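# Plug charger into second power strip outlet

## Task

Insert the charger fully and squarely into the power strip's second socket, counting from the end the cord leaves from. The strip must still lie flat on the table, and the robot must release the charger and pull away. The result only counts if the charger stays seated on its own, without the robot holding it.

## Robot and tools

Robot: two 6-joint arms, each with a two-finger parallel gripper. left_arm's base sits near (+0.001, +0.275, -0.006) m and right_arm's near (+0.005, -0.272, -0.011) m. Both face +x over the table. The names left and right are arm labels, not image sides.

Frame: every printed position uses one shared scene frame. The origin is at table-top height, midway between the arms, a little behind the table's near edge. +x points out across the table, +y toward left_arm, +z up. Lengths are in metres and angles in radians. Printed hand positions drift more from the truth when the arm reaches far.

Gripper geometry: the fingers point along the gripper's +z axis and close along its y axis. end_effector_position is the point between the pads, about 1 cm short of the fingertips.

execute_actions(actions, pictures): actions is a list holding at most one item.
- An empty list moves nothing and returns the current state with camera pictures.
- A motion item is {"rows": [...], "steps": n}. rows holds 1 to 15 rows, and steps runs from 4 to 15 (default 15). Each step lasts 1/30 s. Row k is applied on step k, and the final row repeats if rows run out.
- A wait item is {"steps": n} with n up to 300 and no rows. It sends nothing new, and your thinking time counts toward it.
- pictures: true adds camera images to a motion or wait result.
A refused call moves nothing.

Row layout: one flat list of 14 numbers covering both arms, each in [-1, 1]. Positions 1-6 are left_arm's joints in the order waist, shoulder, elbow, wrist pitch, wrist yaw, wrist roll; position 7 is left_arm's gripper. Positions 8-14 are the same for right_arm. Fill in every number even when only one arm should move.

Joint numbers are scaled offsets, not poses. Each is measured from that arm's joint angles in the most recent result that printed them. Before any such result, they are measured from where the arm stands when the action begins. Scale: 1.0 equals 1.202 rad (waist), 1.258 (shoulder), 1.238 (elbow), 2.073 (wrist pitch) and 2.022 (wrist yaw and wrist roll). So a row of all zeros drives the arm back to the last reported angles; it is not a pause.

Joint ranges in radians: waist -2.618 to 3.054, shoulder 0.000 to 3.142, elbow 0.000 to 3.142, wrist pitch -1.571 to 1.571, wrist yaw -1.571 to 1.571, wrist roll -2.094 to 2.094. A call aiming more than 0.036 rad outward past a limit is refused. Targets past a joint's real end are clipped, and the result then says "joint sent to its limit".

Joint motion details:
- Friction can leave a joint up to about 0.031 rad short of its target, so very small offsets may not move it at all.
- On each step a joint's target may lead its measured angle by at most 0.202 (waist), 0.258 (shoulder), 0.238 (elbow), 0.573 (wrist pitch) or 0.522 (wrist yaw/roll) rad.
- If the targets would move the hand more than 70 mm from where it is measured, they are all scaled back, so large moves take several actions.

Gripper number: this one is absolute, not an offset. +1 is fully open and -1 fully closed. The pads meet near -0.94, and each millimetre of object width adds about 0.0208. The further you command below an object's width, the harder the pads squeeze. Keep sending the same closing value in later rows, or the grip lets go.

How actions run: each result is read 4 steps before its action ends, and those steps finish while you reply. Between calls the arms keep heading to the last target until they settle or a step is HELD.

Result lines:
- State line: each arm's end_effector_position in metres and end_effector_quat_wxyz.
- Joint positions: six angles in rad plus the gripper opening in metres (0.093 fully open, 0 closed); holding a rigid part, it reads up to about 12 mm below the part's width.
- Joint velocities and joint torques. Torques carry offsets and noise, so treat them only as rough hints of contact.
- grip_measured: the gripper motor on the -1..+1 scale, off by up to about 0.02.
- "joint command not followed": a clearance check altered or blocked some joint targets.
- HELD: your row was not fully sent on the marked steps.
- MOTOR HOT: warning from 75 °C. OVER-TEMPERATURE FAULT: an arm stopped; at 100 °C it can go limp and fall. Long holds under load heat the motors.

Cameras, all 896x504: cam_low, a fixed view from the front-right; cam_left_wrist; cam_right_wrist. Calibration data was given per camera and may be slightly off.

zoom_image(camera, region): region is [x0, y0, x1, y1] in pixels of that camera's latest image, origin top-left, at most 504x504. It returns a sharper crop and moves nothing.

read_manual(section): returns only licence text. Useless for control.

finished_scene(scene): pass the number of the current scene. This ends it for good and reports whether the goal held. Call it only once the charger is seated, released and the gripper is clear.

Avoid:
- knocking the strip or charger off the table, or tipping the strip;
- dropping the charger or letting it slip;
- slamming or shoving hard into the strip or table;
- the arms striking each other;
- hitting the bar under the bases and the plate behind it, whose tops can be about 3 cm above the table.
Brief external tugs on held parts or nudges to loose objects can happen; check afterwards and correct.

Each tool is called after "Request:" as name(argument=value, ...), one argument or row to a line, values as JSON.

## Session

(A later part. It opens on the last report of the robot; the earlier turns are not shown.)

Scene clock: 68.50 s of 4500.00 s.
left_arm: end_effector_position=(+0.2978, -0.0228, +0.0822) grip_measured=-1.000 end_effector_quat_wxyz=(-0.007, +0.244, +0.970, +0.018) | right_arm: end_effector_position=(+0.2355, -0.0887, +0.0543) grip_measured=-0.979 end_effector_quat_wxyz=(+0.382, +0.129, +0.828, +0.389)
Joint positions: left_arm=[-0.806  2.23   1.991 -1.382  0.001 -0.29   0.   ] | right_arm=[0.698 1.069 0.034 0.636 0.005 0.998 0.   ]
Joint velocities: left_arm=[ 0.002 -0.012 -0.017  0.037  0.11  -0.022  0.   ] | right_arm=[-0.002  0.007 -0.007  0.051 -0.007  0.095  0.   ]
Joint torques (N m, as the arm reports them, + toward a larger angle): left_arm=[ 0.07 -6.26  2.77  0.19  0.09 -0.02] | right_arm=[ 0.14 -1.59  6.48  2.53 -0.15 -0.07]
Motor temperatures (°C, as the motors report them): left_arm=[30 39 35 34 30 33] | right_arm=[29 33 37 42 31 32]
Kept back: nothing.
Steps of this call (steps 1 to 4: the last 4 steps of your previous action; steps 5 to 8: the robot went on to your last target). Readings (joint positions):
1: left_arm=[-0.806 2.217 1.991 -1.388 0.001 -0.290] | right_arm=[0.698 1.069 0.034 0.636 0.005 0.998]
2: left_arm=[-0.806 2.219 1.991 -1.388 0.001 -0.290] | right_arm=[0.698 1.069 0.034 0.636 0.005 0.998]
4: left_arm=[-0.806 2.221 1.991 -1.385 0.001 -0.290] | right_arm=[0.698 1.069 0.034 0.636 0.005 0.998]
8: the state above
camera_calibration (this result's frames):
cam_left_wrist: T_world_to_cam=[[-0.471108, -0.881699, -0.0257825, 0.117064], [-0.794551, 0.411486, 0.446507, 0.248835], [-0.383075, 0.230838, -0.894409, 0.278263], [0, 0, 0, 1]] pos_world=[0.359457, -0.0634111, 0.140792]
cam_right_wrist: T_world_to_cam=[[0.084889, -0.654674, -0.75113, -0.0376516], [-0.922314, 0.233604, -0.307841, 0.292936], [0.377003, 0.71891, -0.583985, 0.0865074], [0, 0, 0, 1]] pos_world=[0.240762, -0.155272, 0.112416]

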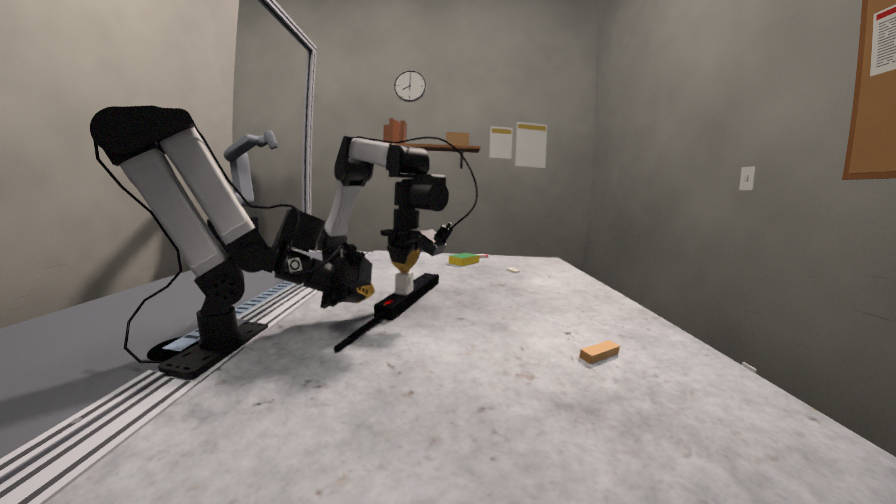

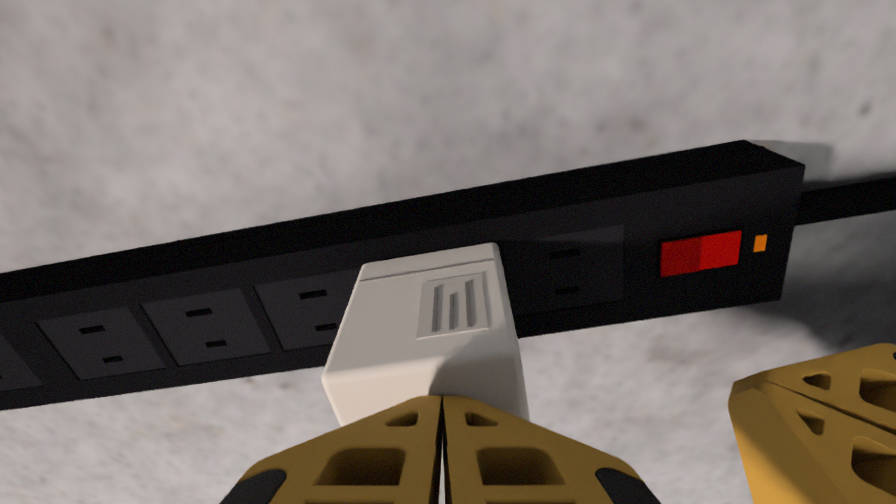

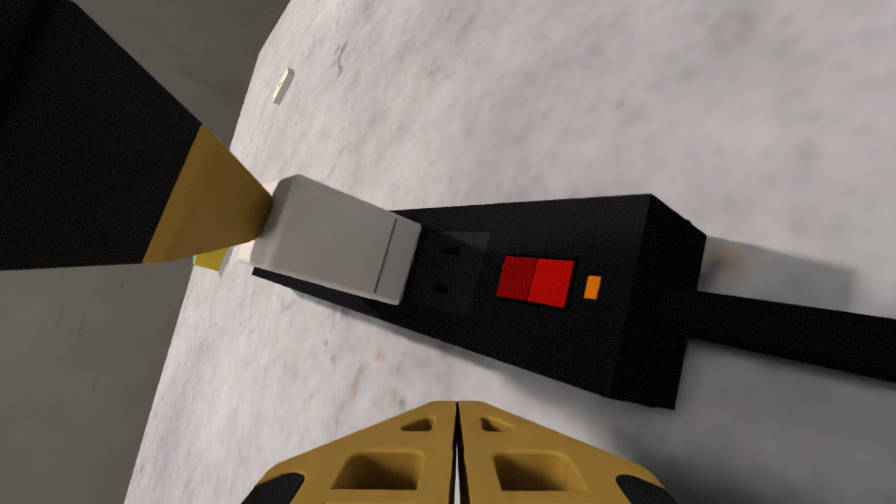

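Request:
execute_actions(
  actions=[
    {"rows": [[0,0.068,-0.038,0,0,0,-1,0,0,0,0,0,0,-1],[0,0.075,-0.040,0,0,0,-1,0,0,0,0,0,0,-1],[0,0.082,-0.042,0,0,0,-1,0,0,0,0,0,0,-1],[0,0.089,-0.044,0,0,0,-1,0,0,0,0,0,0,-1],[0,0.095,-0.046,0,0,0,-1,0,0,0,0,0,0,-1]], "steps": 14},
  ],
  pictures=true,
)

Request:
zoom_image(
  camera="cam_right_wrist",
  region=[330, 190, 470, 330],
)

Scene clock: 69.17 s of 4500.00 s.
left_arm: end_effector_position=(+0.2976, -0.0226, +0.0811) grip_measured=-1.000 end_effector_quat_wxyz=(-0.009, +0.244, +0.970, +0.019) | right_arm: end_effector_position=(+0.2355, -0.0887, +0.0543) grip_measured=-0.979 end_effector_quat_wxyz=(+0.382, +0.129, +0.828, +0.389)
Joint positions: left_arm=[-0.806  2.233  1.991 -1.383  0.    -0.29   0.   ] | right_arm=[0.698 1.069 0.034 0.636 0.005 0.998 0.   ]
Joint velocities: left_arm=[ 0.012 -0.007  0.012  0.051  0.022 -0.066  0.   ] | right_arm=[-0.012 -0.017 -0.007 -0.051  0.022 -0.022  0.   ]
Joint torques (N m, as the arm reports them, + toward a larger angle): left_arm=[ 0.21 -3.11  1.72  0.22  0.06 -0.03] | right_arm=[ 0.11 -1.56  6.47  2.53 -0.15 -0.08]
Motor temperatures (°C, as the motors report them): left_arm=[30 39 35 34 30 33] | right_arm=[29 33 37 42 31 32]
Steps of this call (steps 1 to 10: the robot went on to your last target; steps 11 to 20: the first 10 steps of this action). Readings (joint positions):
11: left_arm=[-0.806 2.230 1.991 -1.382 0.000 -0.290] | right_arm=[0.698 1.069 0.034 0.636 0.005 0.998]
12: left_arm=[-0.806 2.231 1.991 -1.382 0.000 -0.290] | right_arm=[0.698 1.069 0.034 0.636 0.005 0.998]
14: left_arm=[-0.806 2.232 1.991 -1.383 0.000 -0.290] | right_arm=[0.698 1.069 0.034 0.636 0.005 0.998]
18: left_arm=[-0.806 2.233 1.991 -1.383 0.000 -0.290] | right_arm=[0.698 1.069 0.034 0.636 0.005 0.998]
20: the state above
camera_calibration (this result's frames):
cam_left_wrist: T_world_to_cam=[[-0.471106, -0.881659, -0.0271358, 0.117304], [-0.793609, 0.410227, 0.449331, 0.24858], [-0.385025, 0.233218, -0.892953, 0.277724], [0, 0, 0, 1]] pos_world=[0.359469, -0.0633222, 0.139483]
cam_right_wrist: T_world_to_cam=[[0.084889, -0.654674, -0.75113, -0.0376516], [-0.922314, 0.233604, -0.307841, 0.292936], [0.377003, 0.71891, -0.583985, 0.0865074], [0, 0, 0, 1]] pos_world=[0.240762, -0.155272, 0.112416]

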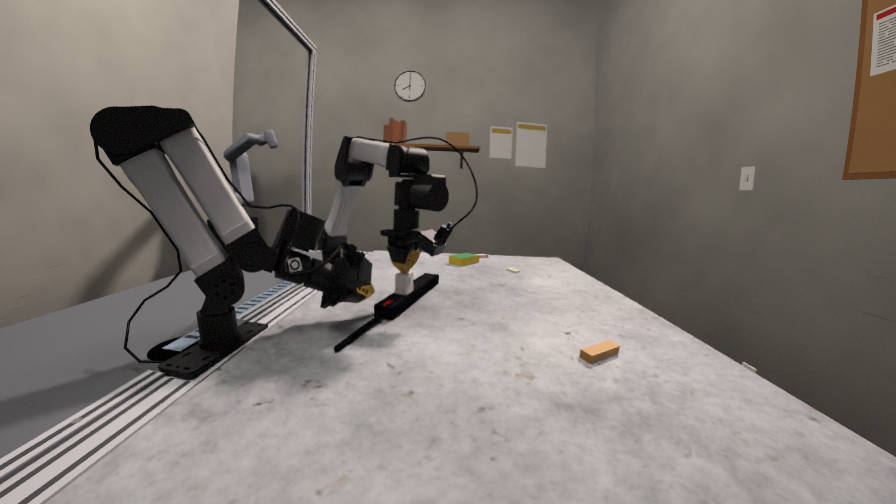

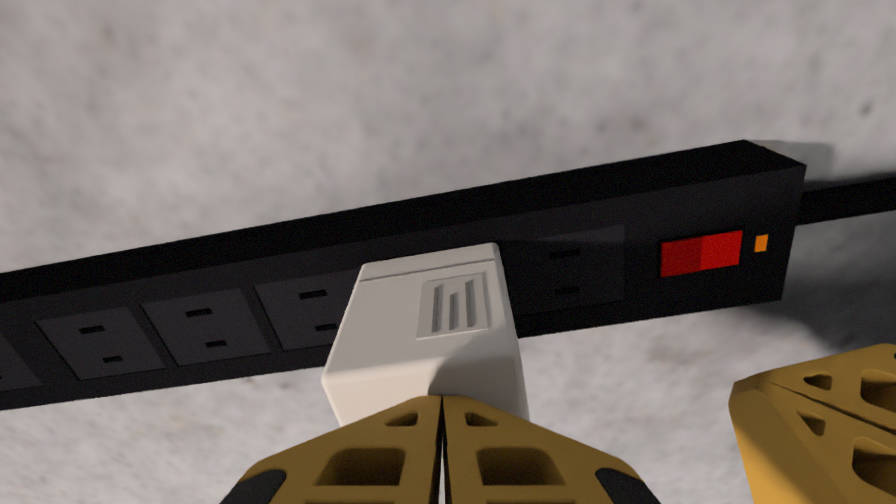

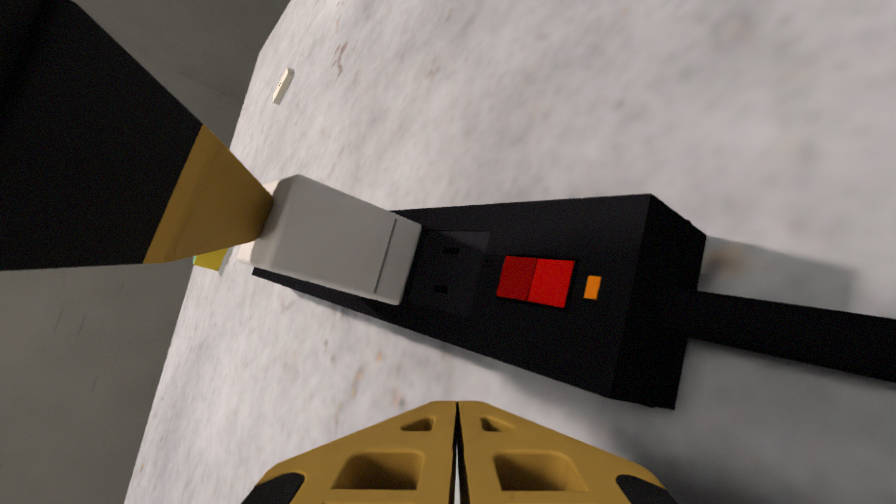

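Region (330, 190, 470, 330) of cam_right_wrist's 896x504 image, scaled by 3.600, with more detail than that image has.

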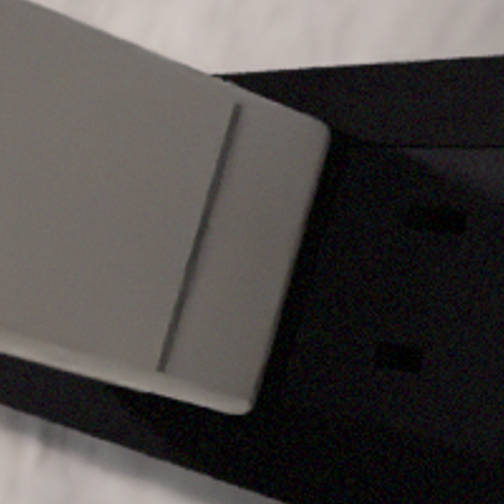

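Request:
execute_actions(
  actions=[
    {"rows": [[0,0.06,-0.03,0,0,0,-1,0,-0.02,0,0,0,0,-1],[0,0.03,-0.015,0,0,0,-1,0,-0.04,0,0,0,0,-1],[0,0.0,0,0,0,0,-1,0,-0.06,0,0,0,0,-1],[0,-0.025,0,0,0,0,-1,0,-0.08,0,0,0,0,-1],[0,-0.05,0,0,0,0,-1,0,-0.10,0,0,0,0,-1],[0,-0.075,0,0,0,0,-1,0,-0.12,0,0,0,0,-1],[0,-0.10,0,0,0,0,-1,0,-0.14,0,0,0,0,-1],[0,-0.125,0,0,0,0,-1,0,-0.16,0,0,0,0,-1],[0,-0.15,0,0,0,0,-1,0,-0.18,0,0,0,0,-1],[0,-0.175,0,0,0,0,-1,0,-0.20,0,0,0,0,-1],[0,-0.20,0,0,0,0,-1,0,-0.22,0,0,0,0,-1],[0,-0.225,0,0,0,0,-1,0,-0.24,0,0,0,0,-1],[0,-0.25,0,0,0,0,-1,0,-0.25,0,0,0,0,-1]], "steps": 15},
  ],
)

Request:
execute_actions(
  actions=[
    {"steps": 8},
  ],
  pictures=true,
)

Scene clock: 70.00 s of 4500.00 s.
left_arm: end_effector_position=(+0.2964, -0.0234, +0.1416) grip_measured=-1.000 end_effector_quat_wxyz=(+0.056, +0.244, +0.968, -0.020) | right_arm: end_effector_position=(+0.2369, -0.0844, +0.1126) grip_measured=-0.979 end_effector_quat_wxyz=(+0.438, +0.117, +0.767, +0.453)
Joint positions: left_arm=[-0.806  2.082  1.991 -1.382  0.    -0.29   0.   ] | right_arm=[0.698 0.854 0.034 0.632 0.005 0.998 0.   ]
Joint velocities: left_arm=[-0.012 -1.111 -0.002 -0.022 -0.007 -0.037  0.   ] | right_arm=[ 0.002 -0.73   0.002  0.007 -0.007 -0.007  0.   ]
Joint torques (N m, as the arm reports them, + toward a larger angle): left_arm=[  0.22 -14.45   7.31   0.48   0.03  -0.03] | right_arm=[ 0.15 -2.16  7.32  2.66 -0.15 -0.07]
Motor temperatures (°C, as the motors report them): left_arm=[30 39 35 33 30 33] | right_arm=[29 33 37 42 31 32]
Steps of this call (steps 1 to 4: the last 4 steps of your previous action; steps 5 to 14: the robot went on to your last target; steps 15 to 25: the first 11 steps of this action). Readings (joint positions):
15: left_arm=[-0.806 2.233 1.991 -1.383 0.000 -0.290] | right_arm=[0.698 1.069 0.034 0.636 0.005 0.998]
16: left_arm=[-0.806 2.229 1.991 -1.383 0.000 -0.290] | right_arm=[0.698 1.065 0.034 0.635 0.005 0.998]
18: left_arm=[-0.806 2.224 1.991 -1.382 0.000 -0.290] | right_arm=[0.698 1.033 0.034 0.632 0.005 0.998]
22: left_arm=[-0.806 2.179 1.991 -1.382 0.000 -0.290] | right_arm=[0.698 0.930 0.034 0.632 0.005 0.998]
25: the state above

Scene clock: 70.27 s of 4500.00 s.
left_arm: end_effector_position=(+0.2852, -0.0147, +0.2188) grip_measured=-1.000 end_effector_quat_wxyz=(+0.140, +0.243, +0.957, -0.070) | right_arm: end_effector_position=(+0.2351, -0.0846, +0.1361) grip_measured=-0.979 end_effector_quat_wxyz=(+0.460, +0.112, +0.740, +0.478)
Joint positions: left_arm=[-0.806  1.888  1.991 -1.381  0.    -0.29   0.   ] | right_arm=[0.698 0.773 0.034 0.637 0.005 0.998 0.   ]
Joint velocities: left_arm=[ 0.012  0.042 -0.002 -0.051 -0.022 -0.11   0.   ] | right_arm=[-0.002  0.007 -0.002  0.007 -0.11   0.022  0.   ]
Joint torques (N m, as the arm reports them, + toward a larger angle): left_arm=[ 0.09 -7.2   7.41  0.93  0.04 -0.03] | right_arm=[ 0.13 -1.84  7.61  2.59 -0.16 -0.08]
Motor temperatures (°C, as the motors report them): left_arm=[30 39 35 33 30 33] | right_arm=[29 33 37 42 31 32]
Kept back: nothing.
Steps of this call (steps 1 to 4: the last 4 steps of your previous action; steps 5 to 8: the robot went on to your last target). Readings (joint positions):
1: left_arm=[-0.806 2.042 1.991 -1.381 0.000 -0.290] | right_arm=[0.698 0.829 0.034 0.632 0.005 0.998]
2: left_arm=[-0.806 2.002 1.991 -1.381 0.000 -0.290] | right_arm=[0.698 0.805 0.034 0.632 0.005 0.998]
4: left_arm=[-0.806 1.932 1.991 -1.381 0.000 -0.290] | right_arm=[0.698 0.778 0.034 0.636 0.005 0.998]
8: the state above
camera_calibration (this result's frames):
cam_left_wrist: T_world_to_cam=[[-0.483714, -0.872335, 0.0710808, 0.104349], [-0.862231, 0.488901, 0.132416, 0.263678], [-0.150262, 0.00276342, -0.988642, 0.3447], [0, 0, 0, 1]] pos_world=[0.329622, -0.0388373, 0.298453]
cam_right_wrist: T_world_to_cam=[[0.276859, -0.507447, -0.815994, 0.00267093], [-0.834531, 0.293988, -0.465972, 0.322779], [0.476349, 0.80998, -0.342087, 0.0829217], [0, 0, 0, 1]] pos_world=[0.22913, -0.160703, 0.180952]

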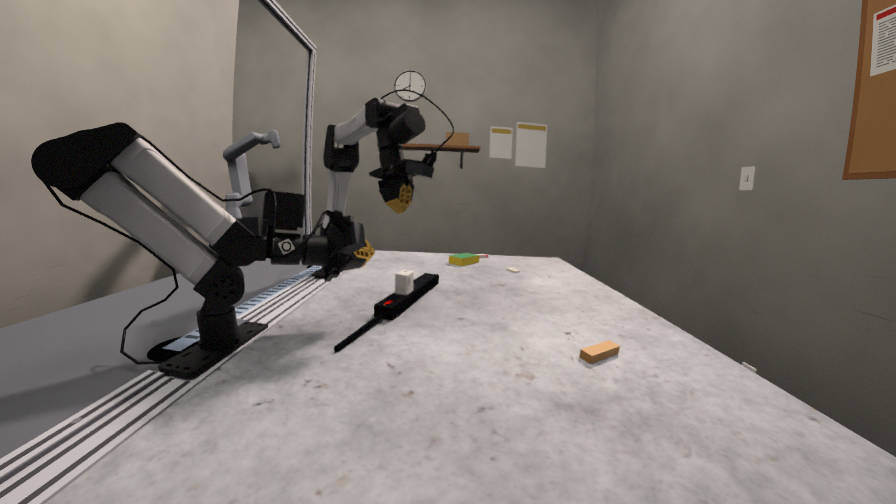

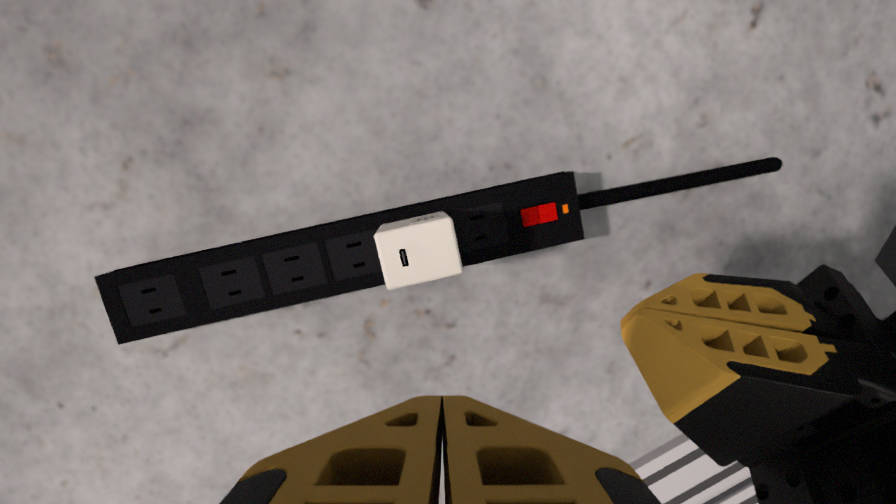

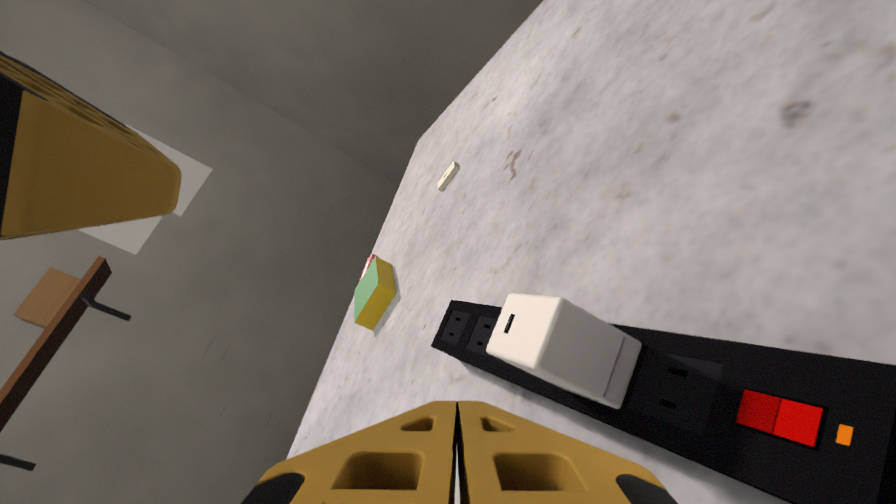

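Request:
execute_actions(
  actions=[
    {"rows": [[0.04,-0.02,0,0,0,0,-1,-0.04,-0.02,0,0,0,0,-1],[0.08,-0.04,0,0,0,0,-1,-0.08,-0.04,0,0,0,0,-1],[0.12,-0.06,0,0,0,0,-1,-0.12,-0.06,0,0,0,0,-1],[0.16,-0.08,0,0,0,0,-1,-0.16,-0.08,0,0,0,0,-1],[0.20,-0.10,0,0,0,0,-1,-0.20,-0.10,0,0,0,0,-1],[0.24,-0.12,0,0,0,0,-1,-0.24,-0.12,0,0,0,0,-1],[0.28,-0.14,0,0,0,0,-1,-0.28,-0.14,0,0,0,0,-1],[0.32,-0.16,0,0,0,0,-1,-0.32,-0.16,0,0,0,0,-1],[0.36,-0.18,0,0,0,0,-1,-0.36,-0.18,0,0,0,0,-1],[0.40,-0.20,0,0,0,0,-1,-0.40,-0.20,0,0,0,0,-1]], "steps": 15},
  ],
)

Request:
execute_actions(
  actions=[
    {"steps": 6},
  ],
)

Request:
finished_scene(
  scene=1,
)

Scene clock: 70.93 s of 4500.00 s.
left_arm: end_effector_position=(+0.3523, +0.1420, +0.2954) grip_measured=-1.000 end_effector_quat_wxyz=(+0.246, +0.031, +0.966, -0.077) | right_arm: end_effector_position=(+0.2747, -0.1982, +0.1977) grip_measured=-0.979 end_effector_quat_wxyz=(+0.617, +0.234, +0.626, +0.416)
Joint positions: left_arm=[-0.373  1.693  1.991 -1.376  0.004 -0.29   0.   ] | right_arm=[0.266 0.561 0.034 0.634 0.002 0.998 0.   ]
Joint velocities: left_arm=[ 1.355 -0.833 -0.002  0.037 -0.271 -0.022  0.   ] | right_arm=[-0.969 -0.52  -0.017  0.095  0.11  -0.095  0.   ]
Joint torques (N m, as the arm reports them, + toward a larger angle): left_arm=[-2.79 -7.99  7.11  1.35  0.28  0.06] | right_arm=[ 0.95 -0.21  7.95  2.42 -0.31 -0.07]
Motor temperatures (°C, as the motors report them): left_arm=[30 39 35 33 30 33] | right_arm=[29 33 37 42 31 32]
Steps of this call (steps 1 to 9: the robot went on to your last target; steps 10 to 20: the first 11 steps of this action). Readings (joint positions):
10: left_arm=[-0.803 1.905 1.991 -1.382 0.001 -0.290] | right_arm=[0.692 0.773 0.034 0.637 0.002 0.998]
11: left_arm=[-0.793 1.900 1.991 -1.382 0.004 -0.290] | right_arm=[0.672 0.769 0.034 0.636 -0.001 0.998]
13: left_arm=[-0.738 1.875 1.991 -1.382 0.011 -0.290] | right_arm=[0.595 0.737 0.034 0.633 -0.004 0.998]
17: left_arm=[-0.537 1.780 1.991 -1.378 0.010 -0.290] | right_arm=[0.403 0.633 0.034 0.633 -0.002 0.998]
20: the state above

Scene clock: 71.13 s of 4500.00 s.
left_arm: end_effector_position=(+0.3454, +0.1697, +0.3218) grip_measured=-1.000 end_effector_quat_wxyz=(+0.284, +0.001, +0.956, -0.075) | right_arm: end_effector_position=(+0.2747, -0.2093, +0.2053) grip_measured=-0.979 end_effector_quat_wxyz=(+0.633, +0.242, +0.611, +0.409)
Joint positions: left_arm=[-0.314  1.618  1.991 -1.377 -0.009 -0.29   0.   ] | right_arm=[0.228 0.538 0.034 0.639 0.006 0.998 0.   ]
Joint velocities: left_arm=[-0.042 -0.007 -0.007  0.007 -0.051 -0.125  0.   ] | right_arm=[-0.002  0.017 -0.022 -0.051  0.007 -0.022  0.   ]
Joint torques (N m, as the arm reports them, + toward a larger angle): left_arm=[-0.71 -5.12  7.1   1.53  0.07 -0.03] | right_arm=[-0.7  -0.83  8.04  2.46 -0.18 -0.07]
Motor temperatures (°C, as the motors report them): left_arm=[30 39 35 33 30 33] | right_arm=[29 33 37 42 31 32]
Kept back: nothing.
Steps of this call (steps 1 to 4: the last 4 steps of your previous action; steps 5 to 6: the robot went on to your last target). Readings (joint positions):
1: left_arm=[-0.335 1.666 1.991 -1.376 -0.003 -0.290] | right_arm=[0.242 0.547 0.034 0.637 0.005 0.998]
2: left_arm=[-0.314 1.645 1.991 -1.376 -0.009 -0.290] | right_arm=[0.231 0.541 0.034 0.639 0.006 0.998]
4: left_arm=[-0.310 1.620 1.991 -1.377 -0.011 -0.290] | right_arm=[0.228 0.538 0.034 0.639 0.006 0.998]
6: the state above

The scene is finished: the task was done.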